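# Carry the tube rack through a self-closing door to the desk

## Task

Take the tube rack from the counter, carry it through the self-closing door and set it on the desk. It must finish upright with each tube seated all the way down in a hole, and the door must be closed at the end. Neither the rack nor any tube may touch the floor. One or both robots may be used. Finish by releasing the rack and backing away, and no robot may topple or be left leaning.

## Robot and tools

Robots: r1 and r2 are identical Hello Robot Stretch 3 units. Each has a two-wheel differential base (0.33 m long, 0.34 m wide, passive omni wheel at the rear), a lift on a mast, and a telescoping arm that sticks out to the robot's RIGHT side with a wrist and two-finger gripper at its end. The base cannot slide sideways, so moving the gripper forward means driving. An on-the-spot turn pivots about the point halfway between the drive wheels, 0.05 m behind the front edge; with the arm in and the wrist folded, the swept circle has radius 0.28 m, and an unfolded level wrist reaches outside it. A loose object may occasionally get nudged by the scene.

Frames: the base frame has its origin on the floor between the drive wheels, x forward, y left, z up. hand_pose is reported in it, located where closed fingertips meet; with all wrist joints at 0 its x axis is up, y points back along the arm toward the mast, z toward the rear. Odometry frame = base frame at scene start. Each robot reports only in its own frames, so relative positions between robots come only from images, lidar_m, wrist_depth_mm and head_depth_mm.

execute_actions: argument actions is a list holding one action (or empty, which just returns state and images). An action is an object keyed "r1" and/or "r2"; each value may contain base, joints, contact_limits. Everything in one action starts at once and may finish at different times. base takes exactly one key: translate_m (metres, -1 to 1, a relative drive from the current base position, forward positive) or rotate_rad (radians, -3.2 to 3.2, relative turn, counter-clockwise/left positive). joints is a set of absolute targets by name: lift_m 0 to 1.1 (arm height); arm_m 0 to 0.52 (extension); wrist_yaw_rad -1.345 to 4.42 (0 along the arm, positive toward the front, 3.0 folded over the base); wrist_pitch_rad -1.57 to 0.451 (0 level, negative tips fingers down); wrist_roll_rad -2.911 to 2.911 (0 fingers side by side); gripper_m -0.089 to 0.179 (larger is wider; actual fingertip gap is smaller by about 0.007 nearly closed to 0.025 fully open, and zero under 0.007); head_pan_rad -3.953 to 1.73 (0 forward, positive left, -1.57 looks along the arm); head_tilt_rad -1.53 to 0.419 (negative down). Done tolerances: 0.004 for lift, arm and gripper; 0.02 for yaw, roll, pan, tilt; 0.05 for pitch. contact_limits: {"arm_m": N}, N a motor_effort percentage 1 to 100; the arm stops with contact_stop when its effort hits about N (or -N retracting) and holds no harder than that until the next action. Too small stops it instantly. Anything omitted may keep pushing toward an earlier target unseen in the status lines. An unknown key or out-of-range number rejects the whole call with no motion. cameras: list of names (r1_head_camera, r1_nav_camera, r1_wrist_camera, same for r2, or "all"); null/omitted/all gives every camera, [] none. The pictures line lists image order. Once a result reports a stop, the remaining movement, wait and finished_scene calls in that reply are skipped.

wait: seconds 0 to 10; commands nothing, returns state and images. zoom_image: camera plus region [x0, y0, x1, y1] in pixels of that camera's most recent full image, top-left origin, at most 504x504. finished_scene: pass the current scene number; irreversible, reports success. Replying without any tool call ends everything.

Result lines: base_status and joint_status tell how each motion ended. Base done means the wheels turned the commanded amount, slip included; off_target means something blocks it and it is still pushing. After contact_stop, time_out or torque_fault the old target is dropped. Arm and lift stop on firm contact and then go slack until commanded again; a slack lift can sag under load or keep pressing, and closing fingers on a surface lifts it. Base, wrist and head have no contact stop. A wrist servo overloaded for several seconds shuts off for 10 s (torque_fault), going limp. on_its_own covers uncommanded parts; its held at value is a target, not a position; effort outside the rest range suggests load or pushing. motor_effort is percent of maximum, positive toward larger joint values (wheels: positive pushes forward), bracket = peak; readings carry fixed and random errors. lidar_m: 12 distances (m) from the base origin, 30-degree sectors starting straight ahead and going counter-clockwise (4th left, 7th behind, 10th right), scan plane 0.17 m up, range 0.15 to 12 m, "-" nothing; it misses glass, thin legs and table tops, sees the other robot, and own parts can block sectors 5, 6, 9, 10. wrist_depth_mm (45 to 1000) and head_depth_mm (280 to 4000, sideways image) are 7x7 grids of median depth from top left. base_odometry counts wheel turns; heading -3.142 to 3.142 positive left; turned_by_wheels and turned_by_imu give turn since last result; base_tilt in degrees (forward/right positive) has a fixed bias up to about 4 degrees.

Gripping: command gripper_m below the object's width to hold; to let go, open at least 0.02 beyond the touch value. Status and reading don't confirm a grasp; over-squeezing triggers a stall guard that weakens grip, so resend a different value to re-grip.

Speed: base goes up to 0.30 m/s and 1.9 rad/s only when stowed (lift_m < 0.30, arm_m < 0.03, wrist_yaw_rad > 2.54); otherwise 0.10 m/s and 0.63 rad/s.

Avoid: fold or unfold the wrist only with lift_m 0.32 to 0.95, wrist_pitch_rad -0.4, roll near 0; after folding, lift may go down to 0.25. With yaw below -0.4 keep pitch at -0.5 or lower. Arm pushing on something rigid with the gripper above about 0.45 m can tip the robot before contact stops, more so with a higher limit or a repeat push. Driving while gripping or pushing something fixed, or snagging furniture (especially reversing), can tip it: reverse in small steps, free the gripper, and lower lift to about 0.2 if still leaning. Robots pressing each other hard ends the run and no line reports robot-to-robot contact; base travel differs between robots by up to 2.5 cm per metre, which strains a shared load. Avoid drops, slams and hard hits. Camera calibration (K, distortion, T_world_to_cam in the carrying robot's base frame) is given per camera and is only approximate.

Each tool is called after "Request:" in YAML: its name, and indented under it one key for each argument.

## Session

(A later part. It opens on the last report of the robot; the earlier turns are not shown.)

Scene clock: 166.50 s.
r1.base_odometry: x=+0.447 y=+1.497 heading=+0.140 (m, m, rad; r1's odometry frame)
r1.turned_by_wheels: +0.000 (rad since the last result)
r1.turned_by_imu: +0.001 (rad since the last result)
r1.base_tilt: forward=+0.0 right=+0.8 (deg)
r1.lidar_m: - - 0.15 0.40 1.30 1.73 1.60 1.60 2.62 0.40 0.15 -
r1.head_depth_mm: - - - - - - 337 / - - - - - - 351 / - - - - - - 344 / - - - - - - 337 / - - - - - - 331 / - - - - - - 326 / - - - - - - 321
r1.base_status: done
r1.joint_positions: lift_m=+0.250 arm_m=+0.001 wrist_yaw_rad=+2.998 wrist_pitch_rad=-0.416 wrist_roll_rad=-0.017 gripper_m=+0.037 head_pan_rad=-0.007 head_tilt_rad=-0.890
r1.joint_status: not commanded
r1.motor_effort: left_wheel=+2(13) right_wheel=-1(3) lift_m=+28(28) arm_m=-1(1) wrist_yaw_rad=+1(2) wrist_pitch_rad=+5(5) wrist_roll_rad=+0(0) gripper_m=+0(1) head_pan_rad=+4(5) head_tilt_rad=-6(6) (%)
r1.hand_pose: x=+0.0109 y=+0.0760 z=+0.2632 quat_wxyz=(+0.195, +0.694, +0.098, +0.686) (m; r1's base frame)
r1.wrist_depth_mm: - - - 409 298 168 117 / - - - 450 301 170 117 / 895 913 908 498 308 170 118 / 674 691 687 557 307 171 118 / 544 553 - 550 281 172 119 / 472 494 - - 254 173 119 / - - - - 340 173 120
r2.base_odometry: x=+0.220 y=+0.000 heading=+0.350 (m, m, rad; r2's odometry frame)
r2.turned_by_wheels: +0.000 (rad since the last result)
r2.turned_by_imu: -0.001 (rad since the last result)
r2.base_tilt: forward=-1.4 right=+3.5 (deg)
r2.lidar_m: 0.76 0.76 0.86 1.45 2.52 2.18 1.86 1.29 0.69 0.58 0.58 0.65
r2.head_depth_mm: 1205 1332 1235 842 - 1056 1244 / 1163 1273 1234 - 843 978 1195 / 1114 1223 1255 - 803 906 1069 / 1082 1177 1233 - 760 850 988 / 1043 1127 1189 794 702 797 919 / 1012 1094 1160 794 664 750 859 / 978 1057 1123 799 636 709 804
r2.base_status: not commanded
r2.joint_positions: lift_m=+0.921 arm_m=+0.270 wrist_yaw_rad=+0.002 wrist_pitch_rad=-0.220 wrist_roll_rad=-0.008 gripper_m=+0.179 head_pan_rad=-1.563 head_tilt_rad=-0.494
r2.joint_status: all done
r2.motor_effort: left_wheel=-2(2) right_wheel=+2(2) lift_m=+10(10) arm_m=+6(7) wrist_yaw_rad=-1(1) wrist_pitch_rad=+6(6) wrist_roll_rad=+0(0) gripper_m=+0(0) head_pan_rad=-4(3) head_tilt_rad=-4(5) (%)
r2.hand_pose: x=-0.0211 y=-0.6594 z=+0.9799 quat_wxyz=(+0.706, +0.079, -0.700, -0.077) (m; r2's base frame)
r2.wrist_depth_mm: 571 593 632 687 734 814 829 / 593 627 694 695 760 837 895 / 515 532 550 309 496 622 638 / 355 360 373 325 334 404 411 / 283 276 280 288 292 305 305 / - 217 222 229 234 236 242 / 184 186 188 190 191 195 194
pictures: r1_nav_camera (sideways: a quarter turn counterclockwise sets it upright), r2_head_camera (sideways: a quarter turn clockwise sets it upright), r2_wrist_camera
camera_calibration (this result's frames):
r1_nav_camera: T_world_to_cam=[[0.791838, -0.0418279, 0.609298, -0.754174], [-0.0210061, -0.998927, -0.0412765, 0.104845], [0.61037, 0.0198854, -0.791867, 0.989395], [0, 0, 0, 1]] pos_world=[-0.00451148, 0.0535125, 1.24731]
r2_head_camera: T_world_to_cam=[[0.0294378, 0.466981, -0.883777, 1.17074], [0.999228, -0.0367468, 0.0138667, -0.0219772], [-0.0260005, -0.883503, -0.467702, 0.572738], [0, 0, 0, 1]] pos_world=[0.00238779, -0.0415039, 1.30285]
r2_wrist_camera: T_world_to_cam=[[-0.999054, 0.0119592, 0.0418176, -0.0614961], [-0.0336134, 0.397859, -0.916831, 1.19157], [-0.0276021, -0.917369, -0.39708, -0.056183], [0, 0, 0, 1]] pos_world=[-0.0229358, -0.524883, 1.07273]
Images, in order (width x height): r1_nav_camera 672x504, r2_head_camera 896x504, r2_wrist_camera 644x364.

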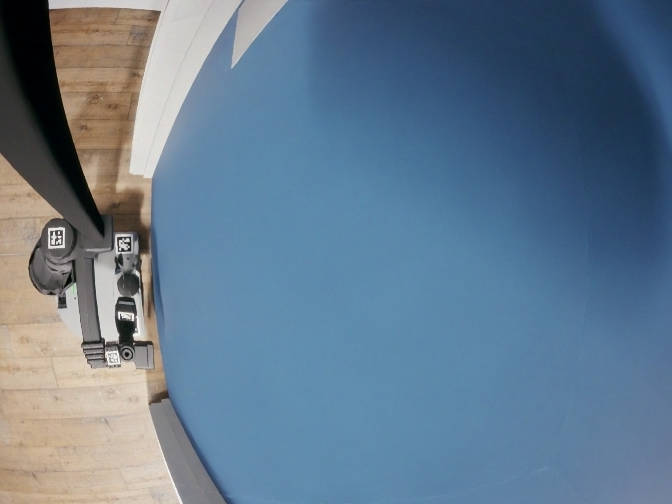

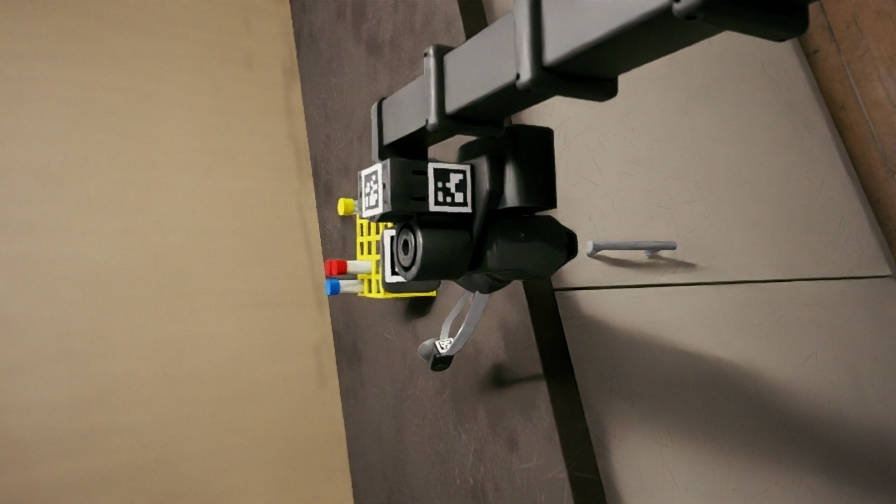

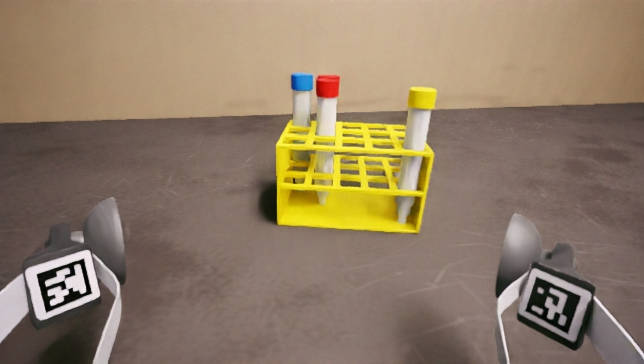

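Request:
execute_actions:
  actions:
    - {"r1":{"base":{"translate_m":-0.27}},"r2":{"base":{"translate_m":-0.031},"joints":{"lift_m":0.908,"arm_m":0.33}}}
  cameras: ["r2_wrist_camera"]

Scene clock: 240.57 s.
r1.base_odometry: x=+0.180 y=+1.459 heading=+0.140 (m, m, rad; r1's odometry frame)
r1.turned_by_wheels: +0.000 (rad since the last result)
r1.turned_by_imu: -0.002 (rad since the last result)
r1.base_tilt: forward=+0.0 right=+0.8 (deg)
r1.lidar_m: 0.37 0.39 0.50 1.16 1.30 1.49 1.74 1.34 2.48 1.12 0.53 0.39
r1.head_depth_mm: 304 352 418 513 666 955 1122 / 303 351 416 511 662 942 1126 / 302 350 415 509 658 933 1126 / 301 349 413 507 653 921 1131 / 300 347 412 504 649 914 1130 / 299 346 409 501 645 907 1128 / 298 345 408 499 642 900 1116
r1.base_status: done
r1.joint_positions: lift_m=+0.250 arm_m=+0.001 wrist_yaw_rad=+2.998 wrist_pitch_rad=-0.416 wrist_roll_rad=-0.017 gripper_m=+0.037 head_pan_rad=-0.007 head_tilt_rad=-0.890
r1.joint_status: not commanded
r1.motor_effort: left_wheel=+3(8) right_wheel=-1(7) lift_m=+29(28) arm_m=-1(1) wrist_yaw_rad=+2(1) wrist_pitch_rad=+4(5) wrist_roll_rad=+0(0) gripper_m=+0(1) head_pan_rad=+4(4) head_tilt_rad=-6(6) (%)
r1.hand_pose: x=+0.0109 y=+0.0760 z=+0.2632 quat_wxyz=(+0.195, +0.694, +0.098, +0.686) (m; r1's base frame)
r1.wrist_depth_mm: - - - - 823 443 403 / - - - - 806 473 408 / 875 886 937 960 794 513 404 / 685 692 698 687 661 554 408 / 544 552 - 570 584 542 410 / 471 - - - 478 474 416 / - - - - 404 409 393
r2.base_odometry: x=+0.191 y=-0.011 heading=+0.350 (m, m, rad; r2's odometry frame)
r2.turned_by_wheels: +0.000 (rad since the last result)
r2.turned_by_imu: -0.001 (rad since the last result)
r2.base_tilt: forward=-1.4 right=+3.5 (deg)
r2.lidar_m: 0.79 0.79 0.90 1.51 2.51 2.14 1.82 1.31 0.70 0.59 0.59 0.66
r2.head_depth_mm: 1216 1340 1230 838 - - 1248 / 1170 1285 1235 - 856 996 1223 / 1126 1229 1287 - 803 926 1094 / 1091 1190 1248 - 757 864 1010 / 1051 1143 1195 760 713 814 939 / 1019 1102 1167 798 675 760 876 / 988 1068 1130 798 651 721 818
r2.base_status: done
r2.joint_positions: lift_m=+0.909 arm_m=+0.330 wrist_yaw_rad=+0.002 wrist_pitch_rad=-0.220 wrist_roll_rad=-0.008 gripper_m=+0.179 head_pan_rad=-1.563 head_tilt_rad=-0.494
r2.joint_status: all done
r2.motor_effort: left_wheel=-2(6) right_wheel=+1(3) lift_m=+10(10) arm_m=+5(11) wrist_yaw_rad=-1(1) wrist_pitch_rad=+6(6) wrist_roll_rad=+0(0) gripper_m=+0(0) head_pan_rad=-3(4) head_tilt_rad=-4(4) (%)
r2.hand_pose: x=-0.0211 y=-0.7194 z=+0.9679 quat_wxyz=(+0.706, +0.079, -0.700, -0.077) (m; r2's base frame)
r2.wrist_depth_mm: 533 563 591 633 685 727 812 / 564 596 613 665 730 795 872 / 480 488 454 260 501 572 591 / 329 332 270 247 320 370 384 / 263 256 255 246 246 279 281 / - 202 208 211 213 217 222 / 169 172 174 176 178 179 180
pictures: r2_wrist_camera
camera_calibration (this result's frames):
r2_wrist_camera: T_world_to_cam=[[-0.999054, 0.0119677, 0.0418175, -0.0602723], [-0.03361, 0.397859, -0.916831, 1.20443], [-0.0276099, -0.917369, -0.39708, -0.115989], [0, 0, 0, 1]] pos_world=[-0.0229367, -0.584878, 1.06073]
Images, in order (width x height): r2_wrist_camera 644x364.

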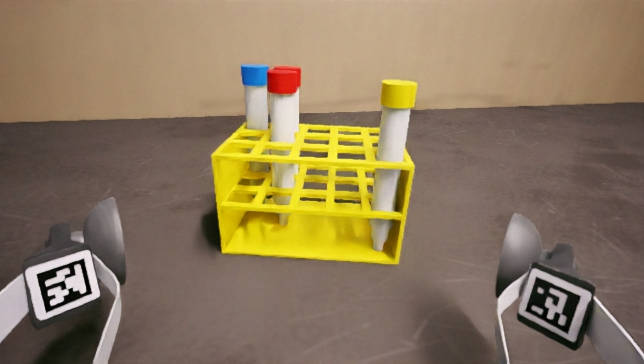

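Request:
execute_actions:
  actions:
    - {"r1":{"base":{"rotate_rad":3.12},"joints":{"head_pan_rad":-3.14,"head_tilt_rad":-1.0}},"r2":{"joints":{"lift_m":0.89,"arm_m":0.40}}}
  cameras: ["r1_nav_camera","r2_wrist_camera"]

Scene clock: 252.73 s.
r1.base_odometry: x=+0.180 y=+1.459 heading=-3.023 (m, m, rad; r1's odometry frame)
r1.turned_by_wheels: +3.120 (rad since the last result)
r1.turned_by_imu: +3.145 (rad since the last result)
r1.base_tilt: forward=+0.0 right=+0.8 (deg)
r1.lidar_m: 1.73 1.34 2.42 1.23 0.54 0.39 0.38 0.39 0.50 1.08 1.30 1.49
r1.head_depth_mm: 331 392 478 614 857 1194 1140 / 329 389 475 609 845 1198 - / 329 388 473 605 838 1157 - / 327 386 470 601 830 1210 - / 326 385 468 596 822 1199 - / 325 382 465 592 813 1192 1142 / 323 381 462 587 808 1177 1113
r1.base_status: done
r1.joint_positions: lift_m=+0.250 arm_m=+0.001 wrist_yaw_rad=+2.998 wrist_pitch_rad=-0.416 wrist_roll_rad=-0.017 gripper_m=+0.037 head_pan_rad=-3.133 head_tilt_rad=-0.988
r1.joint_status: all done
r1.motor_effort: left_wheel=-3(9) right_wheel=+3(10) lift_m=+29(28) arm_m=-2(2) wrist_yaw_rad=+1(2) wrist_pitch_rad=+4(4) wrist_roll_rad=+0(0) gripper_m=+0(1) head_pan_rad=-3(50) head_tilt_rad=-7(21) (%)
r1.hand_pose: x=+0.0109 y=+0.0760 z=+0.2632 quat_wxyz=(+0.195, +0.694, +0.098, +0.686) (m; r1's base frame)
r1.wrist_depth_mm: 434 - - - - - - / 453 499 - - - - - / 481 529 908 931 923 977 972 / 486 572 704 705 709 723 720 / 486 556 - 568 595 575 581 / 457 - - - 476 476 476 / - - - - 403 411 409
r2.base_odometry: x=+0.191 y=-0.011 heading=+0.350 (m, m, rad; r2's odometry frame)
r2.turned_by_wheels: +0.000 (rad since the last result)
r2.turned_by_imu: -0.001 (rad since the last result)
r2.base_tilt: forward=-1.4 right=+3.5 (deg)
r2.lidar_m: 0.79 0.79 0.90 1.51 2.51 2.14 1.82 1.31 0.70 0.59 0.59 0.66
r2.head_depth_mm: 1213 1335 1226 838 - - 1229 / 1168 1291 1232 887 863 999 1215 / 1126 1228 1305 722 802 928 1091 / 1089 1186 1258 - 754 864 1007 / 1050 1140 1198 778 714 811 937 / 1017 1105 1168 796 675 765 875 / 980 1061 1130 799 651 720 819
r2.base_status: not commanded
r2.joint_positions: lift_m=+0.891 arm_m=+0.400 wrist_yaw_rad=+0.002 wrist_pitch_rad=-0.220 wrist_roll_rad=-0.008 gripper_m=+0.179 head_pan_rad=-1.563 head_tilt_rad=-0.494
r2.joint_status: all done
r2.motor_effort: left_wheel=-2(2) right_wheel=+1(1) lift_m=+10(10) arm_m=+5(7) wrist_yaw_rad=-1(1) wrist_pitch_rad=+6(6) wrist_roll_rad=+0(0) gripper_m=+0(0) head_pan_rad=-3(4) head_tilt_rad=-4(4) (%)
r2.hand_pose: x=-0.0211 y=-0.7894 z=+0.9499 quat_wxyz=(+0.706, +0.079, -0.700, -0.077) (m; r2's base frame)
r2.wrist_depth_mm: 484 505 517 571 618 657 739 / 508 539 176 610 634 705 781 / 422 437 180 204 178 506 530 / 289 275 174 193 136 328 336 / 230 211 173 172 149 248 245 / - 173 178 181 171 190 195 / 149 150 152 154 157 158 157
pictures: r1_nav_camera (sideways: a quarter turn counterclockwise sets it upright), r2_wrist_camera
camera_calibration (this result's frames):
r1_nav_camera: T_world_to_cam=[[-0.848323, 0.0293823, 0.528663, -0.639118], [0.00986934, 0.999163, -0.0396952, 0.102593], [-0.529386, -0.0284568, -0.847903, 1.0692], [0, 0, 0, 1]] pos_world=[0.0228265, -0.0533022, 1.24853]
r2_wrist_camera: T_world_to_cam=[[-0.999054, 0.0119677, 0.0418176, -0.0586817], [-0.03361, 0.397859, -0.916831, 1.21578], [-0.0276099, -0.917368, -0.39708, -0.187355], [0, 0, 0, 1]] pos_world=[-0.0229367, -0.654879, 1.04272]
Images, in order (width x height): r1_nav_camera 672x504, r2_wrist_camera 644x364.

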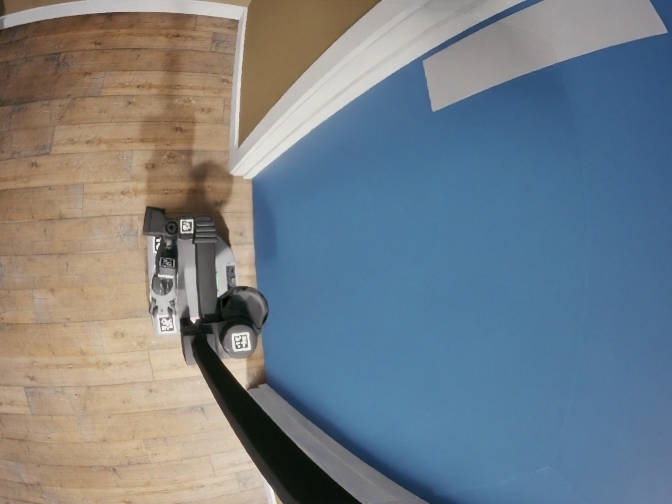

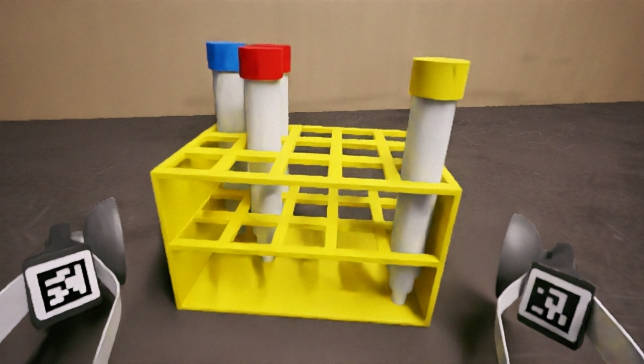

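Request:
execute_actions:
  actions:
    - {"r1":{"joints":{"arm_m":0.036}},"r2":{"joints":{"arm_m":0.452}}}
  cameras: ["r2_wrist_camera"]

Request:
execute_actions:
  actions:
    - {"r1":{"base":{"translate_m":-0.25}},"r2":{"joints":{"gripper_m":0.08}}}
  cameras: ["r1_nav_camera","r2_wrist_camera","r2_head_camera"]

Scene clock: 269.97 s.
r1.base_odometry: x=+0.180 y=+1.459 heading=-3.023 (m, m, rad; r1's odometry frame)
r1.turned_by_wheels: +0.000 (rad since the last result)
r1.turned_by_imu: -0.001 (rad since the last result)
r1.base_tilt: forward=+0.0 right=+0.8 (deg)
r1.lidar_m: 1.74 1.34 2.43 1.23 0.54 0.39 0.37 0.39 0.50 1.08 1.30 1.50
r1.head_depth_mm: 331 391 478 614 855 1192 1134 / 330 390 475 610 847 1203 - / 328 388 473 604 838 1160 - / 327 386 469 600 830 1210 - / 326 385 468 596 823 1191 - / 325 383 465 592 815 1190 1139 / 324 380 462 589 808 1176 1116
r1.base_status: not commanded
r1.joint_positions: lift_m=+0.250 arm_m=+0.036 wrist_yaw_rad=+2.998 wrist_pitch_rad=-0.416 wrist_roll_rad=-0.017 gripper_m=+0.037 head_pan_rad=-3.133 head_tilt_rad=-0.988
r1.joint_status: all done
r1.motor_effort: left_wheel=-4(3) right_wheel=+3(3) lift_m=+28(28) arm_m=+6(6) wrist_yaw_rad=+2(1) wrist_pitch_rad=+5(4) wrist_roll_rad=+0(0) gripper_m=+0(1) head_pan_rad=-3(3) head_tilt_rad=-7(7) (%)
r1.hand_pose: x=+0.0109 y=+0.0417 z=+0.2632 quat_wxyz=(+0.195, +0.694, +0.098, +0.686) (m; r1's base frame)
r1.wrist_depth_mm: 454 528 - - - - - / 488 534 - - - - - / 495 569 902 931 949 935 985 / 490 624 689 691 706 716 716 / 489 569 - 595 591 591 579 / 448 - - - 478 473 477 / - - - - 403 411 409
r2.base_odometry: x=+0.191 y=-0.011 heading=+0.350 (m, m, rad; r2's odometry frame)
r2.turned_by_wheels: +0.000 (rad since the last result)
r2.turned_by_imu: -0.001 (rad since the last result)
r2.base_tilt: forward=-1.4 right=+3.5 (deg)
r2.lidar_m: 0.79 0.79 0.90 1.50 2.51 2.15 1.82 1.31 0.70 0.59 0.58 0.66
r2.head_depth_mm: 1215 1341 1230 838 - - 1248 / 1171 1287 1229 886 875 1000 1222 / 1129 1228 1304 722 804 927 1089 / 1082 1188 1266 721 756 866 1012 / 1052 1144 1198 776 713 817 936 / 1018 1106 1164 797 674 763 875 / 985 1069 1132 796 651 721 820
r2.base_status: not commanded
r2.joint_positions: lift_m=+0.891 arm_m=+0.452 wrist_yaw_rad=+0.002 wrist_pitch_rad=-0.220 wrist_roll_rad=-0.008 gripper_m=+0.179 head_pan_rad=-1.563 head_tilt_rad=-0.494
r2.joint_status: all done
r2.motor_effort: left_wheel=-2(3) right_wheel=+1(2) lift_m=+10(10) arm_m=+5(6) wrist_yaw_rad=-1(1) wrist_pitch_rad=+6(6) wrist_roll_rad=+0(0) gripper_m=+0(0) head_pan_rad=-2(4) head_tilt_rad=-4(4) (%)
r2.hand_pose: x=-0.0211 y=-0.8414 z=+0.9499 quat_wxyz=(+0.706, +0.079, -0.700, -0.077) (m; r2's base frame)
r2.wrist_depth_mm: 442 463 481 526 571 617 663 / 468 496 116 563 600 83 730 / 420 430 147 462 482 86 520 / 290 274 128 143 138 285 333 / 232 110 143 153 100 99 246 / - 123 138 166 121 104 195 / 149 143 145 141 114 149 155
pictures: r2_wrist_camera
camera_calibration (this result's frames):
r2_wrist_camera: T_world_to_cam=[[-0.999054, 0.011967, 0.0418177, -0.05806], [-0.0336104, 0.397859, -0.916831, 1.23646], [-0.0276092, -0.917369, -0.39708, -0.235049], [0, 0, 0, 1]] pos_world=[-0.0229366, -0.706869, 1.04272]
Images, in order (width x height): r2_wrist_camera 644x364.

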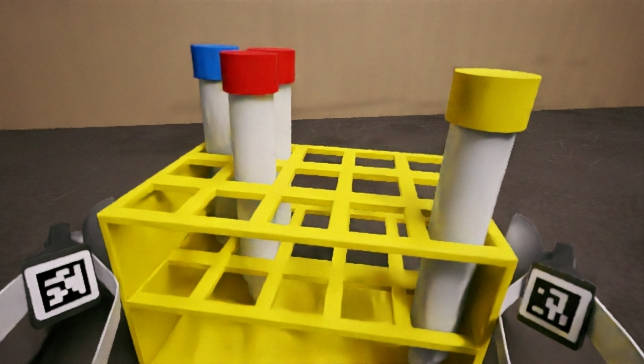

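Scene clock: 273.43 s.
r1.base_odometry: x=+0.428 y=+1.489 heading=-3.024 (m, m, rad; r1's odometry frame)
r1.turned_by_wheels: +0.000 (rad since the last result)
r1.turned_by_imu: +0.000 (rad since the last result)
r1.base_tilt: forward=+0.0 right=+0.9 (deg)
r1.lidar_m: 1.99 1.58 2.62 0.46 0.30 0.27 0.27 0.33 0.41 0.41 1.30 1.72
r1.head_depth_mm: - - 307 378 497 723 1061 / - - 319 399 533 741 - / - 291 333 421 574 756 - / - 297 349 448 624 914 - / - 303 366 476 681 1148 - / - 310 385 510 750 1191 1144 / 287 324 407 549 837 1226 1113
r1.base_status: translate_m off_target (by the wheels' count: -0.2498 of -0.2500)
r1.joint_positions: lift_m=+0.250 arm_m=+0.036 wrist_yaw_rad=+2.999 wrist_pitch_rad=-0.417 wrist_roll_rad=-0.017 gripper_m=+0.037 head_pan_rad=-3.134 head_tilt_rad=-0.992
r1.joint_status: not commanded
r1.on_its_own: left_wheel is at rest, and its effort (-36) is outside its rest range (-18 to +18); right_wheel is at rest, and its effort (-19) is outside its rest range (-18 to +18)
r1.motor_effort: left_wheel=-36(67) right_wheel=-19(47) lift_m=+31(30) arm_m=+5(6) wrist_yaw_rad=+0(1) wrist_pitch_rad=+5(5) wrist_roll_rad=+0(0) gripper_m=+1(0) head_pan_rad=-3(3) head_tilt_rad=-4(7) (%)
r1.hand_pose: x=+0.0106 y=+0.0416 z=+0.2629 quat_wxyz=(+0.195, +0.694, +0.099, +0.686) (m; r1's base frame)
r1.wrist_depth_mm: 270 326 484 - - - - / 277 345 527 - - - - / 284 368 562 926 939 951 962 / 293 383 629 682 711 729 710 / 299 385 - 582 585 576 566 / - - - - 463 468 479 / - - - - 401 405 408
r2.base_odometry: x=+0.191 y=-0.011 heading=+0.350 (m, m, rad; r2's odometry frame)
r2.turned_by_wheels: +0.000 (rad since the last result)
r2.turned_by_imu: -0.001 (rad since the last result)
r2.base_tilt: forward=-1.3 right=+3.5 (deg)
r2.lidar_m: 0.79 0.79 0.90 1.51 2.51 2.03 1.83 1.31 0.70 0.59 0.58 0.66
r2.head_depth_mm: 1222 1339 1236 836 - - 1241 / 1171 1285 1238 887 871 998 1220 / 1124 1230 1305 723 799 922 1093 / 1086 1180 1263 721 755 867 1006 / 1054 1140 1191 796 713 815 937 / 1018 1108 1165 797 673 763 876 / 987 1065 1127 799 653 723 821
r2.base_status: not commanded
r2.joint_positions: lift_m=+0.891 arm_m=+0.452 wrist_yaw_rad=+0.001 wrist_pitch_rad=-0.218 wrist_roll_rad=-0.008 gripper_m=+0.092 head_pan_rad=-1.563 head_tilt_rad=-0.494
r2.joint_status: gripper_m off_target (ended at +0.092, target +0.080)
r2.on_its_own: gripper_m is held at +0.091, not at your +0.080, by its stall guard, which is still easing
r2.motor_effort: left_wheel=-2(2) right_wheel=+2(2) lift_m=+10(10) arm_m=+5(6) wrist_yaw_rad=-1(1) wrist_pitch_rad=+5(6) wrist_roll_rad=+0(1) gripper_m=-29(100) head_pan_rad=-5(4) head_tilt_rad=-4(4) (%)
r2.hand_pose: x=-0.0211 y=-0.8416 z=+0.9506 quat_wxyz=(+0.706, +0.078, -0.700, -0.076) (m; r2's base frame)
r2.wrist_depth_mm: 440 463 496 530 571 613 670 / 460 491 127 559 585 652 714 / 444 432 139 467 407 458 527 / 291 149 137 151 103 325 336 / 227 138 152 177 100 244 247 / - 149 139 142 115 101 196 / 149 147 150 147 119 154 162
pictures: r1_nav_camera (sideways: a quarter turn counterclockwise sets it upright), r2_head_camera (sideways: a quarter turn clockwise sets it upright), r2_wrist_camera
camera_calibration (this result's frames):
r1_nav_camera: T_world_to_cam=[[-0.850333, 0.0301397, 0.525381, -0.634831], [0.0109321, 0.999155, -0.039625, 0.102495], [-0.526131, -0.0279509, -0.849944, 1.07183], [0, 0, 0, 1]] pos_world=[0.0229841, -0.0533159, 1.24858]
r2_head_camera: T_world_to_cam=[[0.0294378, 0.466981, -0.883777, 1.17074], [0.999228, -0.0367466, 0.0138667, -0.0219773], [-0.0260004, -0.883504, -0.467702, 0.572738], [0, 0, 0, 1]] pos_world=[0.00238779, -0.0415039, 1.30285]
r2_wrist_camera: T_world_to_cam=[[-0.99907, 0.0123291, 0.0413096, -0.0573329], [-0.0330762, 0.395344, -0.917937, 1.23612], [-0.0276488, -0.91845, -0.394568, -0.238288], [0, 0, 0, 1]] pos_world=[-0.0229819, -0.70684, 1.04302]
Images, in order (width x height): r1_nav_camera 672x504, r2_head_camera 896x504, r2_wrist_camera 644x364.

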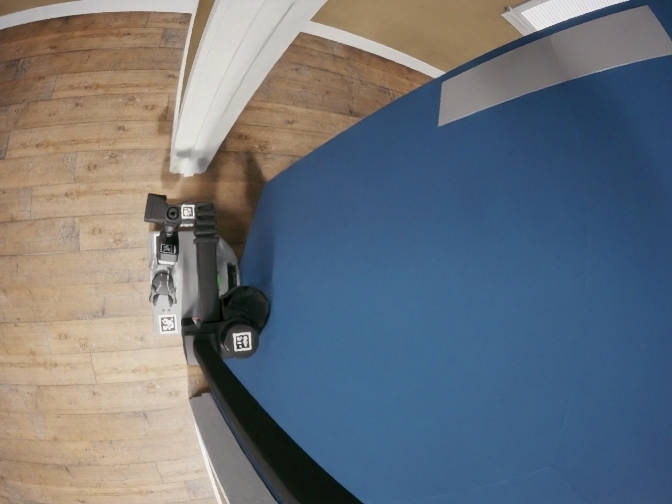

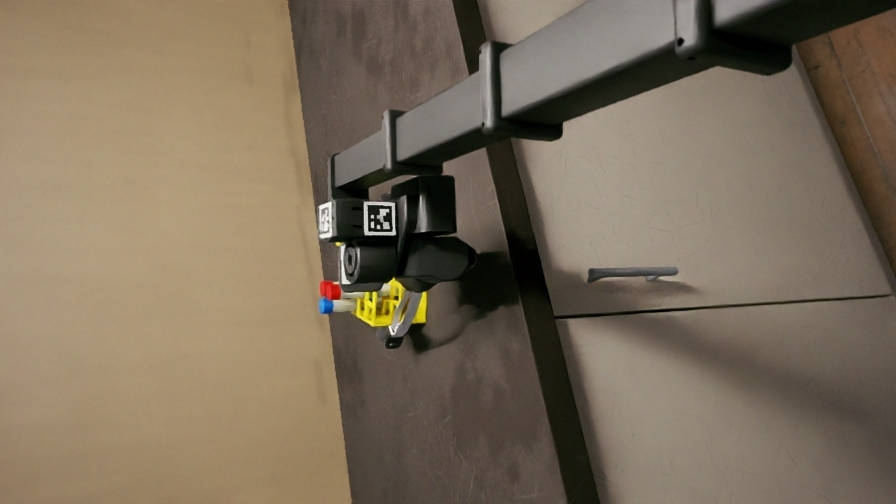

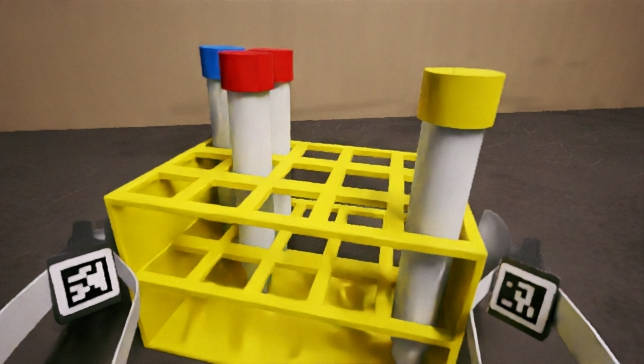

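Request:
zoom_image:
  camera: "r2_head_camera"
  region: [300, 200, 480, 380]

Region (300, 200, 480, 380) of r2_head_camera's 896x504 image, scaled by 2.800, with more detail than that image has.

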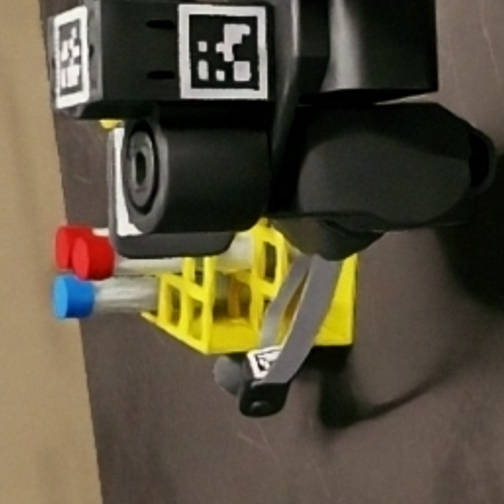

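Request:
execute_actions:
  actions:
    - {"r1":{"base":{"translate_m":-0.2}},"r2":{"joints":{"gripper_m":0.179,"arm_m":0.42}}}
  cameras: ["r1_nav_camera","r2_wrist_camera","r2_head_camera"]

Scene clock: 298.47 s.
r1.base_odometry: x=+0.626 y=+1.512 heading=-3.024 (m, m, rad; r1's odometry frame)
r1.turned_by_wheels: +0.000 (rad since the last result)
r1.turned_by_imu: -0.002 (rad since the last result)
r1.base_tilt: forward=+0.0 right=+0.9 (deg)
r1.lidar_m: 1.77 1.78 0.48 0.30 0.25 0.25 0.29 0.48 1.32 0.41 0.41 1.77
r1.head_depth_mm: - - 303 359 442 576 858 / - 293 334 405 515 668 - / - 312 373 464 613 764 - / 298 346 423 544 761 1150 - / 323 389 489 657 1003 1225 - / 359 444 579 839 1337 1229 1143 / 403 512 1705 1540 1370 1228 1117
r1.base_status: translate_m off_target (by the wheels' count: -0.1998 of -0.2000)
r1.joint_positions: lift_m=+0.250 arm_m=+0.036 wrist_yaw_rad=+2.999 wrist_pitch_rad=-0.417 wrist_roll_rad=-0.017 gripper_m=+0.037 head_pan_rad=-3.134 head_tilt_rad=-0.992
r1.joint_status: not commanded
r1.on_its_own: left_wheel is at rest, and its effort (-22) is outside its rest range (-18 to +18)
r1.motor_effort: left_wheel=-22(52) right_wheel=-17(30) lift_m=+30(30) arm_m=+5(5) wrist_yaw_rad=+0(0) wrist_pitch_rad=+5(5) wrist_roll_rad=+0(0) gripper_m=+0(1) head_pan_rad=-2(2) head_tilt_rad=-5(5) (%)
r1.hand_pose: x=+0.0106 y=+0.0416 z=+0.2629 quat_wxyz=(+0.195, +0.694, +0.099, +0.686) (m; r1's base frame)
r1.wrist_depth_mm: 223 253 348 435 - - - / 233 267 374 479 - - - / 246 289 411 521 887 977 960 / 259 313 447 586 691 728 729 / 271 322 - 589 595 574 580 / - - - - 472 477 474 / - - - - 403 403 413
r2.base_odometry: x=+0.191 y=-0.011 heading=+0.350 (m, m, rad; r2's odometry frame)
r2.turned_by_wheels: +0.000 (rad since the last result)
r2.turned_by_imu: -0.002 (rad since the last result)
r2.base_tilt: forward=-1.4 right=+3.5 (deg)
r2.lidar_m: 0.79 0.79 0.90 1.51 2.51 1.87 1.83 1.31 0.71 0.59 0.59 0.66
r2.head_depth_mm: 1217 1336 1232 835 - - 1234 / 1169 1283 1232 885 865 1001 1222 / 1129 1231 1301 724 802 929 1090 / 1086 1190 1266 - 755 866 1009 / 1051 1139 1199 759 713 814 934 / 1016 1102 1164 799 673 763 874 / 981 1066 1129 799 651 722 821
r2.base_status: not commanded
r2.joint_positions: lift_m=+0.891 arm_m=+0.420 wrist_yaw_rad=+0.001 wrist_pitch_rad=-0.219 wrist_roll_rad=-0.008 gripper_m=+0.179 head_pan_rad=-1.563 head_tilt_rad=-0.494
r2.joint_status: all done
r2.motor_effort: left_wheel=-3(2) right_wheel=+1(1) lift_m=+10(10) arm_m=-6(9) wrist_yaw_rad=-1(0) wrist_pitch_rad=+6(6) wrist_roll_rad=-1(1) gripper_m=+0(100) head_pan_rad=-4(4) head_tilt_rad=-5(4) (%)
r2.hand_pose: x=-0.0211 y=-0.8102 z=+0.9503 quat_wxyz=(+0.706, +0.078, -0.700, -0.077) (m; r2's base frame)
r2.wrist_depth_mm: 465 497 513 556 590 643 688 / 494 506 132 595 619 674 749 / 424 438 161 465 172 453 524 / 291 204 137 153 123 310 335 / 234 138 153 148 106 242 245 / - 151 165 143 119 177 196 / 149 149 149 151 127 158 158
pictures: r1_nav_camera (sideways: a quarter turn counterclockwise sets it upright), r2_head_camera (sideways: a quarter turn clockwise sets it upright), r2_wrist_camera
camera_calibration (this result's frames):
r1_nav_camera: T_world_to_cam=[[-0.850333, 0.0301397, 0.525381, -0.634831], [0.0109321, 0.999155, -0.039625, 0.102495], [-0.526131, -0.0279509, -0.849944, 1.07183], [0, 0, 0, 1]] pos_world=[0.0229841, -0.0533159, 1.24858]
r2_head_camera: T_world_to_cam=[[0.0294378, 0.466981, -0.883777, 1.17074], [0.999228, -0.0367468, 0.0138667, -0.0219773], [-0.0260005, -0.883504, -0.467702, 0.572738], [0, 0, 0, 1]] pos_world=[0.00238779, -0.0415039, 1.30285]
r2_wrist_camera: T_world_to_cam=[[-0.99907, 0.0122781, 0.0413379, -0.0577758], [-0.0330891, 0.396445, -0.917462, 1.22389], [-0.0276529, -0.917977, -0.395669, -0.208179], [0, 0, 0, 1]] pos_world=[-0.0229813, -0.675599, 1.04289]
Images, in order (width x height): r1_nav_camera 672x504, r2_head_camera 896x504, r2_wrist_camera 644x364.

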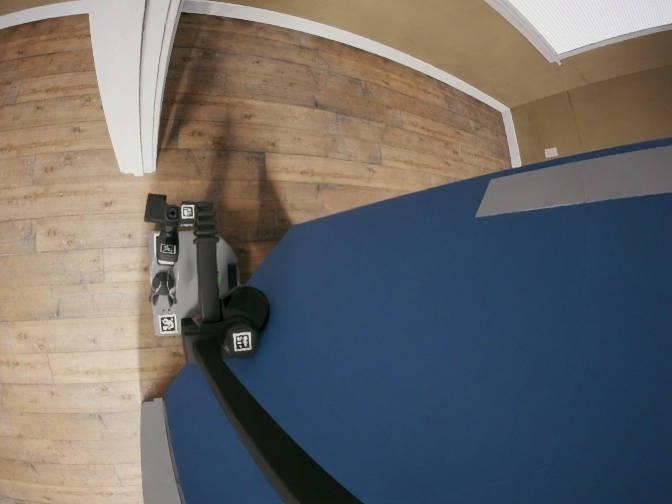

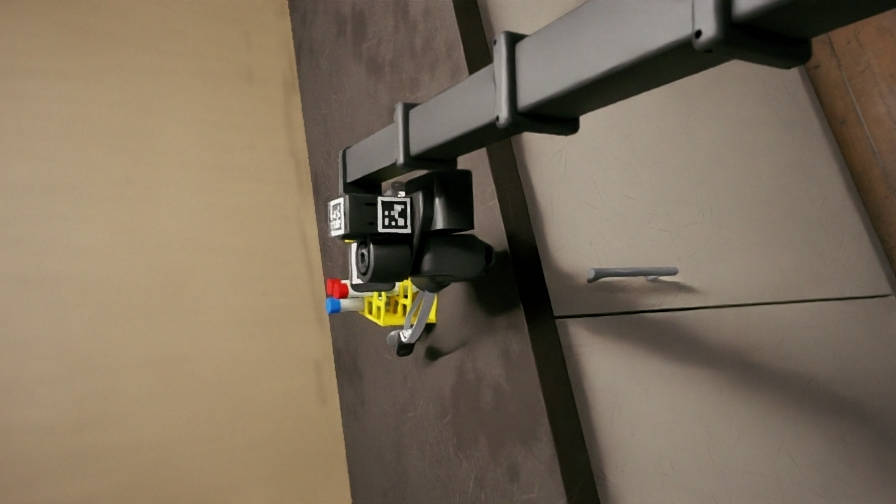

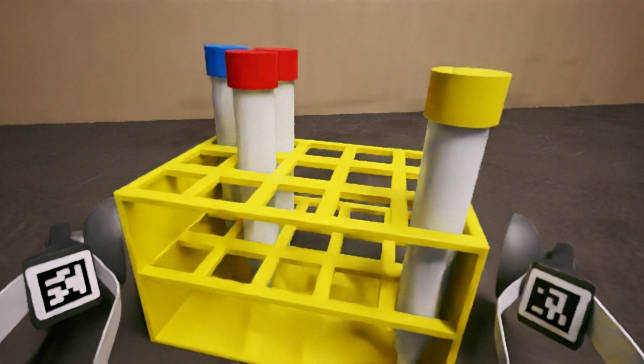

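Request:
execute_actions:
  actions:
    - {"r1":{"base":{"translate_m":-0.2}},"r2":{"joints":{"arm_m":0.36}}}
  cameras: ["r2_wrist_camera"]

Request:
execute_actions:
  actions:
    - {"r1":{"base":{"translate_m":-0.15}},"r2":{"base":{"translate_m":0.045},"joints":{"wrist_yaw_rad":-0.16}}}
  cameras: ["r1_nav_camera","r2_wrist_camera"]

Scene clock: 320.73 s.
r1.base_odometry: x=+0.825 y=+1.536 heading=-3.023 (m, m, rad; r1's odometry frame)
r1.turned_by_wheels: +0.000 (rad since the last result)
r1.turned_by_imu: -0.002 (rad since the last result)
r1.base_tilt: forward=-0.1 right=+0.7 (deg)
r1.lidar_m: 1.97 2.46 0.34 0.24 0.23 0.24 0.32 1.82 1.32 0.99 0.48 1.77
r1.head_depth_mm: - 293 326 376 442 538 702 / 294 328 379 447 544 665 - / 330 381 451 552 710 849 - / 382 452 559 721 1017 1240 - / 2228 2027 1774 1545 1365 1222 - / 2247 2084 1768 1546 1372 1227 1146 / 2242 2082 1771 1546 1368 1227 1116
r1.base_status: done
r1.joint_positions: lift_m=+0.250 arm_m=+0.036 wrist_yaw_rad=+2.999 wrist_pitch_rad=-0.417 wrist_roll_rad=-0.017 gripper_m=+0.037 head_pan_rad=-3.134 head_tilt_rad=-0.992
r1.joint_status: not commanded
r1.motor_effort: left_wheel=-7(31) right_wheel=-11(26) lift_m=+31(30) arm_m=+5(5) wrist_yaw_rad=+1(0) wrist_pitch_rad=+5(5) wrist_roll_rad=+0(0) gripper_m=+1(1) head_pan_rad=-2(3) head_tilt_rad=-5(5) (%)
r1.hand_pose: x=+0.0106 y=+0.0416 z=+0.2629 quat_wxyz=(+0.195, +0.694, +0.099, +0.686) (m; r1's base frame)
r1.wrist_depth_mm: 214 233 286 331 400 518 - / 225 250 314 359 455 572 - / 240 268 337 394 505 922 971 / 254 292 379 438 579 722 729 / 272 306 - 499 572 576 568 / - - - - 479 471 477 / - - - - 403 408 409
r2.base_odometry: x=+0.191 y=-0.011 heading=+0.350 (m, m, rad; r2's odometry frame)
r2.turned_by_wheels: +0.000 (rad since the last result)
r2.turned_by_imu: -0.002 (rad since the last result)
r2.base_tilt: forward=-1.4 right=+3.5 (deg)
r2.lidar_m: 0.79 0.79 0.90 1.51 2.51 1.65 1.82 1.31 0.70 0.59 0.59 0.66
r2.head_depth_mm: 1216 1336 1236 834 - - 1221 / 1171 1286 1230 885 845 1001 1221 / 1128 1231 1286 - 802 925 1090 / 1084 1185 1247 - 758 862 1006 / 1053 1143 1197 758 714 812 936 / 1018 1105 1164 797 675 761 876 / 984 1061 1128 798 651 724 819
r2.base_status: not commanded
r2.joint_positions: lift_m=+0.891 arm_m=+0.360 wrist_yaw_rad=+0.001 wrist_pitch_rad=-0.219 wrist_roll_rad=-0.008 gripper_m=+0.179 head_pan_rad=-1.563 head_tilt_rad=-0.494
r2.joint_status: all done
r2.motor_effort: left_wheel=-2(2) right_wheel=+1(1) lift_m=+10(10) arm_m=-5(5) wrist_yaw_rad=-1(1) wrist_pitch_rad=+6(6) wrist_roll_rad=-1(0) gripper_m=+0(0) head_pan_rad=-4(4) head_tilt_rad=-4(4) (%)
r2.hand_pose: x=-0.0211 y=-0.7502 z=+0.9503 quat_wxyz=(+0.706, +0.078, -0.700, -0.077) (m; r2's base frame)
r2.wrist_depth_mm: 503 534 559 607 645 711 744 / 524 582 583 653 654 764 824 / 424 438 202 207 410 511 526 / 291 299 208 219 169 328 336 / 232 224 212 217 210 248 250 / - 178 183 186 190 190 197 / 150 151 153 155 157 159 159
pictures: r2_wrist_camera
camera_calibration (this result's frames):
r2_wrist_camera: T_world_to_cam=[[-0.99907, 0.0122783, 0.0413379, -0.0585124], [-0.0330891, 0.396444, -0.917462, 1.20011], [-0.027653, -0.917977, -0.395669, -0.153105], [0, 0, 0, 1]] pos_world=[-0.0229813, -0.615603, 1.04289]
Images, in order (width x height): r2_wrist_camera 644x364.

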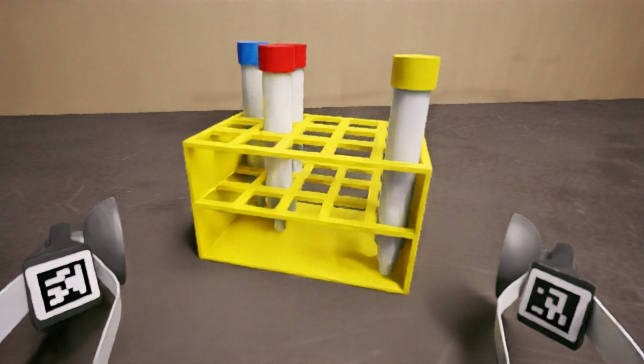

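Scene clock: 323.27 s.
r1.base_odometry: x=+0.974 y=+1.554 heading=-3.023 (m, m, rad; r1's odometry frame)
r1.turned_by_wheels: +0.000 (rad since the last result)
r1.turned_by_imu: +0.000 (rad since the last result)
r1.base_tilt: forward=-0.1 right=+0.8 (deg)
r1.lidar_m: 2.11 0.64 0.29 0.23 0.22 0.24 0.35 1.84 1.32 1.27 0.57 0.58
r1.head_depth_mm: 290 308 344 392 450 532 666 / 321 361 411 482 573 673 - / 2131 2010 1694 641 782 923 - / 2132 2068 1767 1541 1361 1253 - / 2112 2056 1761 1541 1359 1226 - / 2099 2082 1787 1550 1368 1226 1143 / 2081 2089 1776 1546 1368 1231 1115
r1.base_status: done
r1.joint_positions: lift_m=+0.250 arm_m=+0.036 wrist_yaw_rad=+2.999 wrist_pitch_rad=-0.417 wrist_roll_rad=-0.017 gripper_m=+0.037 head_pan_rad=-3.134 head_tilt_rad=-0.992
r1.joint_status: not commanded
r1.motor_effort: left_wheel=-1(15) right_wheel=-8(18) lift_m=+30(30) arm_m=+5(5) wrist_yaw_rad=+0(1) wrist_pitch_rad=+5(5) wrist_roll_rad=+0(1) gripper_m=+0(1) head_pan_rad=-3(3) head_tilt_rad=-5(5) (%)
r1.hand_pose: x=+0.0106 y=+0.0416 z=+0.2629 quat_wxyz=(+0.195, +0.694, +0.099, +0.686) (m; r1's base frame)
r1.wrist_depth_mm: 211 227 266 299 345 414 539 / 223 244 292 322 386 473 - / 239 266 318 355 430 542 904 / 258 289 350 393 490 658 724 / 277 306 - 447 541 560 573 / - - - - 463 470 474 / - - - - 400 401 413
r2.base_odometry: x=+0.233 y=+0.005 heading=+0.350 (m, m, rad; r2's odometry frame)
r2.turned_by_wheels: +0.000 (rad since the last result)
r2.turned_by_imu: -0.001 (rad since the last result)
r2.base_tilt: forward=-1.4 right=+3.5 (deg)
r2.lidar_m: 0.75 0.75 0.85 1.43 2.52 1.58 1.82 1.28 0.69 0.57 0.57 0.64
r2.head_depth_mm: 1206 1322 1233 823 - - 1223 / 1161 1265 1237 886 823 980 1192 / 1117 1214 1269 - 779 899 1061 / 1076 1175 1242 - 732 842 983 / 1037 1124 1182 778 692 790 913 / 1010 1092 1148 799 663 742 851 / 974 1053 1116 798 636 703 798
r2.base_status: done
r2.joint_positions: lift_m=+0.891 arm_m=+0.360 wrist_yaw_rad=-0.157 wrist_pitch_rad=-0.219 wrist_roll_rad=-0.008 gripper_m=+0.179 head_pan_rad=-1.563 head_tilt_rad=-0.494
r2.joint_status: all done
r2.motor_effort: left_wheel=-2(3) right_wheel=+2(5) lift_m=+10(10) arm_m=-6(6) wrist_yaw_rad=-2(4) wrist_pitch_rad=+5(6) wrist_roll_rad=+0(0) gripper_m=+0(1) head_pan_rad=-4(5) head_tilt_rad=-5(5) (%)
r2.hand_pose: x=-0.0599 y=-0.7472 z=+0.9503 quat_wxyz=(+0.698, +0.022, -0.704, -0.132) (m; r2's base frame)
r2.wrist_depth_mm: 479 523 563 641 720 817 966 / 503 542 212 677 717 874 - / 425 443 201 210 233 505 519 / 289 297 204 232 185 330 338 / 232 226 213 217 213 248 247 / - 178 184 187 189 191 197 / 150 152 153 154 156 159 159
pictures: r1_nav_camera (sideways: a quarter turn counterclockwise sets it upright), r2_wrist_camera
camera_calibration (this result's frames):
r1_nav_camera: T_world_to_cam=[[-0.850333, 0.0301397, 0.525381, -0.634831], [0.0109321, 0.999155, -0.039625, 0.102495], [-0.526131, -0.0279509, -0.849944, 1.07183], [0, 0, 0, 1]] pos_world=[0.0229841, -0.0533159, 1.24858]
r2_wrist_camera: T_world_to_cam=[[-0.984566, 0.170064, 0.041338, 0.0215307], [0.0299997, 0.39669, -0.917462, 1.20158], [-0.172426, -0.902062, -0.395669, -0.148158], [0, 0, 0, 1]] pos_world=[-0.0403949, -0.613964, 1.04289]
Images, in order (width x height): r1_nav_camera 672x504, r2_wrist_camera 644x364.

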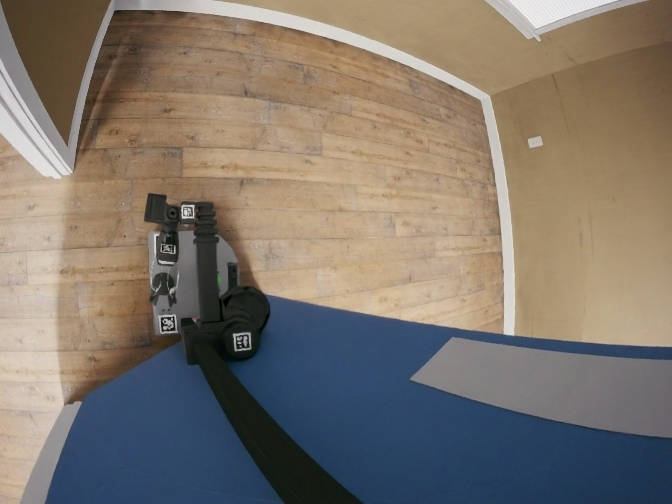

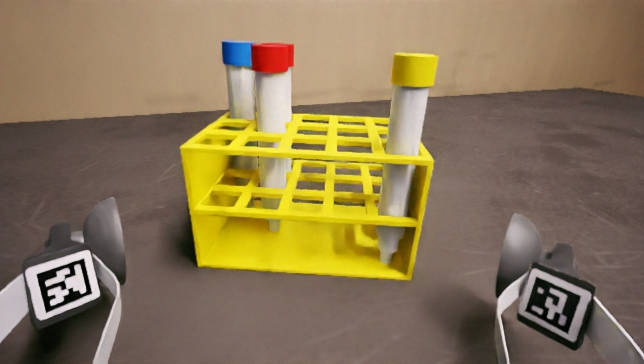

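Request:
execute_actions:
  actions:
    - {"r1":{"base":{"translate_m":-0.13}},"r2":{"joints":{"arm_m":0.418}}}
  cameras: ["r2_wrist_camera"]

Request:
execute_actions:
  actions:
    - {"r1":{"base":{"rotate_rad":-1.4}},"r2":{"joints":{"gripper_m":0.095}}}
  cameras: ["r1_nav_camera","r2_wrist_camera"]

Scene clock: 341.40 s.
r1.base_odometry: x=+1.103 y=+1.569 heading=-3.023 (m, m, rad; r1's odometry frame)
r1.turned_by_wheels: +0.000 (rad since the last result)
r1.turned_by_imu: -0.001 (rad since the last result)
r1.base_tilt: forward=+0.0 right=+0.8 (deg)
r1.lidar_m: 2.25 0.51 0.26 0.22 0.21 0.24 2.11 1.83 1.32 1.27 0.75 0.66
r1.head_depth_mm: 2005 2049 1648 400 457 527 644 / 2013 2070 1766 1532 606 678 - / 1996 2068 1766 1537 1359 1262 - / 1976 2081 1764 1537 1366 1250 - / 1983 2054 1766 1544 1364 1231 - / 1974 2092 1777 1538 1365 1226 1140 / 1962 2089 1776 1546 1370 1230 1109
r1.base_status: done
r1.joint_positions: lift_m=+0.250 arm_m=+0.036 wrist_yaw_rad=+2.999 wrist_pitch_rad=-0.417 wrist_roll_rad=-0.017 gripper_m=+0.037 head_pan_rad=-3.134 head_tilt_rad=-0.992
r1.joint_status: not commanded
r1.motor_effort: left_wheel=+3(9) right_wheel=-7(14) lift_m=+30(30) arm_m=+5(5) wrist_yaw_rad=+0(0) wrist_pitch_rad=+5(5) wrist_roll_rad=+0(0) gripper_m=+1(0) head_pan_rad=-3(2) head_tilt_rad=-5(5) (%)
r1.hand_pose: x=+0.0106 y=+0.0416 z=+0.2629 quat_wxyz=(+0.195, +0.694, +0.099, +0.686) (m; r1's base frame)
r1.wrist_depth_mm: 210 223 257 282 321 371 439 / 225 239 280 307 352 413 496 / 240 263 308 340 396 467 613 / 259 283 335 375 446 549 686 / 280 304 - 422 521 572 573 / - - - - 470 478 481 / - - - - 407 406 412
r2.base_odometry: x=+0.233 y=+0.005 heading=+0.350 (m, m, rad; r2's odometry frame)
r2.turned_by_wheels: +0.000 (rad since the last result)
r2.turned_by_imu: -0.001 (rad since the last result)
r2.base_tilt: forward=-1.4 right=+3.5 (deg)
r2.lidar_m: 0.75 0.74 0.85 1.42 2.53 1.52 1.80 1.28 0.69 0.57 0.57 0.64
r2.head_depth_mm: 1199 1316 1229 834 - - 1222 / 1155 1269 1229 888 837 975 1194 / 1112 1218 1296 722 780 902 1065 / 1072 1175 1254 690 732 841 986 / 1036 1127 1189 798 692 790 915 / 1008 1090 1156 798 662 743 852 / 978 1047 1121 798 636 704 798
r2.base_status: not commanded
r2.joint_positions: lift_m=+0.891 arm_m=+0.418 wrist_yaw_rad=-0.158 wrist_pitch_rad=-0.219 wrist_roll_rad=-0.008 gripper_m=+0.179 head_pan_rad=-1.563 head_tilt_rad=-0.494
r2.joint_status: all done
r2.motor_effort: left_wheel=-2(2) right_wheel=+2(2) lift_m=+10(10) arm_m=+5(5) wrist_yaw_rad=-1(2) wrist_pitch_rad=+6(5) wrist_roll_rad=-1(0) gripper_m=+0(0) head_pan_rad=-3(4) head_tilt_rad=-4(4) (%)
r2.hand_pose: x=-0.0600 y=-0.8044 z=+0.9503 quat_wxyz=(+0.698, +0.022, -0.704, -0.133) (m; r2's base frame)
r2.wrist_depth_mm: 446 479 517 582 658 759 872 / 462 499 152 624 684 747 936 / 424 441 163 392 482 413 520 / 290 292 139 143 136 306 334 / 233 139 154 155 129 123 248 / - 166 166 167 134 128 196 / 150 146 150 151 148 154 158
pictures: r2_wrist_camera
camera_calibration (this result's frames):
r2_wrist_camera: T_world_to_cam=[[-0.984502, 0.170431, 0.0413379, 0.0314757], [0.0301475, 0.396679, -0.917462, 1.22429], [-0.172762, -0.901997, -0.39567, -0.199778], [0, 0, 0, 1]] pos_world=[-0.0404354, -0.671214, 1.04289]
Images, in order (width x height): r2_wrist_camera 644x364.

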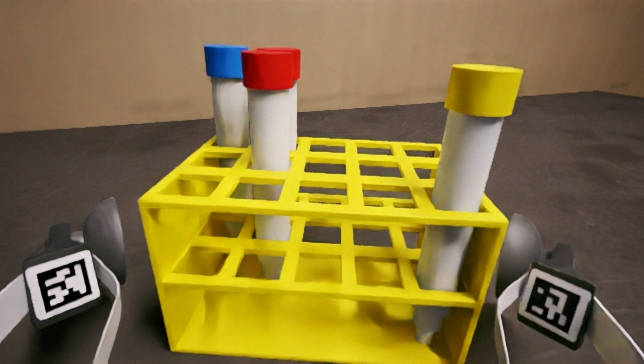

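Scene clock: 344.57 s.
r1.base_odometry: x=+1.103 y=+1.569 heading=+1.861 (m, m, rad; r1's odometry frame)
r1.turned_by_wheels: -1.400 (rad since the last result)
r1.turned_by_imu: -1.401 (rad since the last result)
r1.base_tilt: forward=+0.0 right=+0.8 (deg)
r1.lidar_m: 1.26 0.66 0.70 2.24 0.42 0.29 0.28 0.28 0.37 2.11 1.56 1.28
r1.head_depth_mm: - 296 353 457 647 1119 1099 / - 295 347 448 632 971 - / - 295 343 440 615 848 - / - 293 338 433 599 863 - / - 289 333 424 584 927 - / - 289 329 417 570 905 1150 / - 285 324 410 559 1181 1112
r1.base_status: done
r1.joint_positions: lift_m=+0.250 arm_m=+0.036 wrist_yaw_rad=+2.999 wrist_pitch_rad=-0.417 wrist_roll_rad=-0.017 gripper_m=+0.037 head_pan_rad=-3.134 head_tilt_rad=-0.992
r1.joint_status: not commanded
r1.motor_effort: left_wheel=-5(18) right_wheel=-12(19) lift_m=+30(30) arm_m=+5(5) wrist_yaw_rad=+1(1) wrist_pitch_rad=+5(5) wrist_roll_rad=+0(0) gripper_m=+0(1) head_pan_rad=-2(3) head_tilt_rad=-5(5) (%)
r1.hand_pose: x=+0.0106 y=+0.0416 z=+0.2629 quat_wxyz=(+0.195, +0.694, +0.099, +0.686) (m; r1's base frame)
r1.wrist_depth_mm: 400 590 - - - - 539 / 391 585 - - - - 556 / 382 628 913 917 979 911 590 / 382 608 698 706 726 675 636 / 374 548 - 586 594 563 575 / 338 - - - 469 472 479 / - - - - 404 405 414
r2.base_odometry: x=+0.233 y=+0.005 heading=+0.350 (m, m, rad; r2's odometry frame)
r2.turned_by_wheels: +0.000 (rad since the last result)
r2.turned_by_imu: -0.001 (rad since the last result)
r2.base_tilt: forward=-1.4 right=+3.5 (deg)
r2.lidar_m: 0.75 0.75 0.85 1.43 2.53 1.45 1.75 1.28 0.69 0.57 0.57 0.64
r2.head_depth_mm: 1198 1321 1229 831 - - 1215 / 1155 1261 1233 885 839 973 1191 / 1117 1219 1283 722 780 900 1062 / 1073 1168 1257 691 732 839 982 / 1037 1128 1187 797 693 789 912 / 1004 1091 1156 798 663 741 854 / 978 1057 1116 798 635 704 797
r2.base_status: not commanded
r2.joint_positions: lift_m=+0.891 arm_m=+0.418 wrist_yaw_rad=-0.158 wrist_pitch_rad=-0.219 wrist_roll_rad=-0.008 gripper_m=+0.096 head_pan_rad=-1.563 head_tilt_rad=-0.494
r2.joint_status: all done
r2.motor_effort: left_wheel=-2(2) right_wheel=+2(2) lift_m=+10(10) arm_m=+5(5) wrist_yaw_rad=-1(1) wrist_pitch_rad=+5(5) wrist_roll_rad=-1(1) gripper_m=-22(100) head_pan_rad=-3(3) head_tilt_rad=-4(4) (%)
r2.hand_pose: x=-0.0601 y=-0.8044 z=+0.9503 quat_wxyz=(+0.698, +0.022, -0.704, -0.133) (m; r2's base frame)
r2.wrist_depth_mm: 446 480 518 586 666 767 873 / 468 496 152 621 680 788 928 / 429 435 161 464 404 461 525 / 290 276 140 141 124 324 335 / 222 136 160 169 131 229 248 / 185 149 165 170 138 - 195 / 145 148 149 151 148 158 161
pictures: r1_nav_camera (sideways: a quarter turn counterclockwise sets it upright), r2_wrist_camera
camera_calibration (this result's frames):
r1_nav_camera: T_world_to_cam=[[-0.850334, 0.0301389, 0.52538, -0.63483], [0.0109312, 0.999155, -0.039625, 0.102495], [-0.52613, -0.0279514, -0.849944, 1.07183], [0, 0, 0, 1]] pos_world=[0.0229842, -0.0533159, 1.24858]
r2_wrist_camera: T_world_to_cam=[[-0.984382, 0.171125, 0.0413397, 0.031868], [0.0304255, 0.396658, -0.917462, 1.22429], [-0.173398, -0.901875, -0.395669, -0.199729], [0, 0, 0, 1]] pos_world=[-0.0405119, -0.671206, 1.04289]
Images, in order (width x height): r1_nav_camera 672x504, r2_wrist_camera 644x364.

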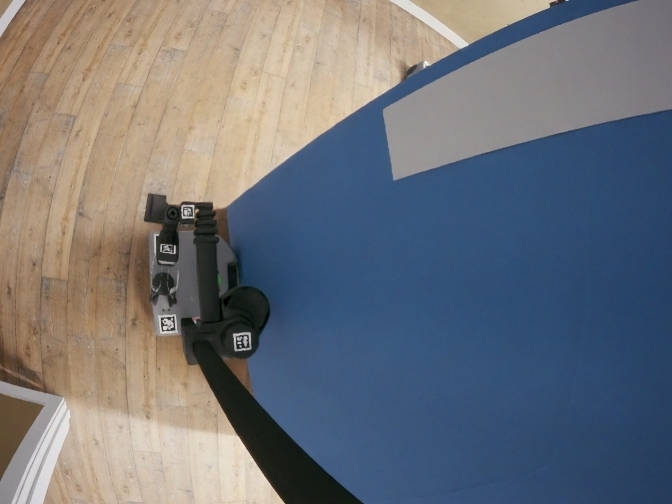

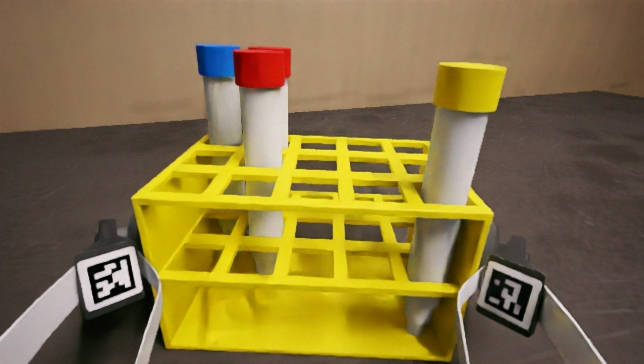

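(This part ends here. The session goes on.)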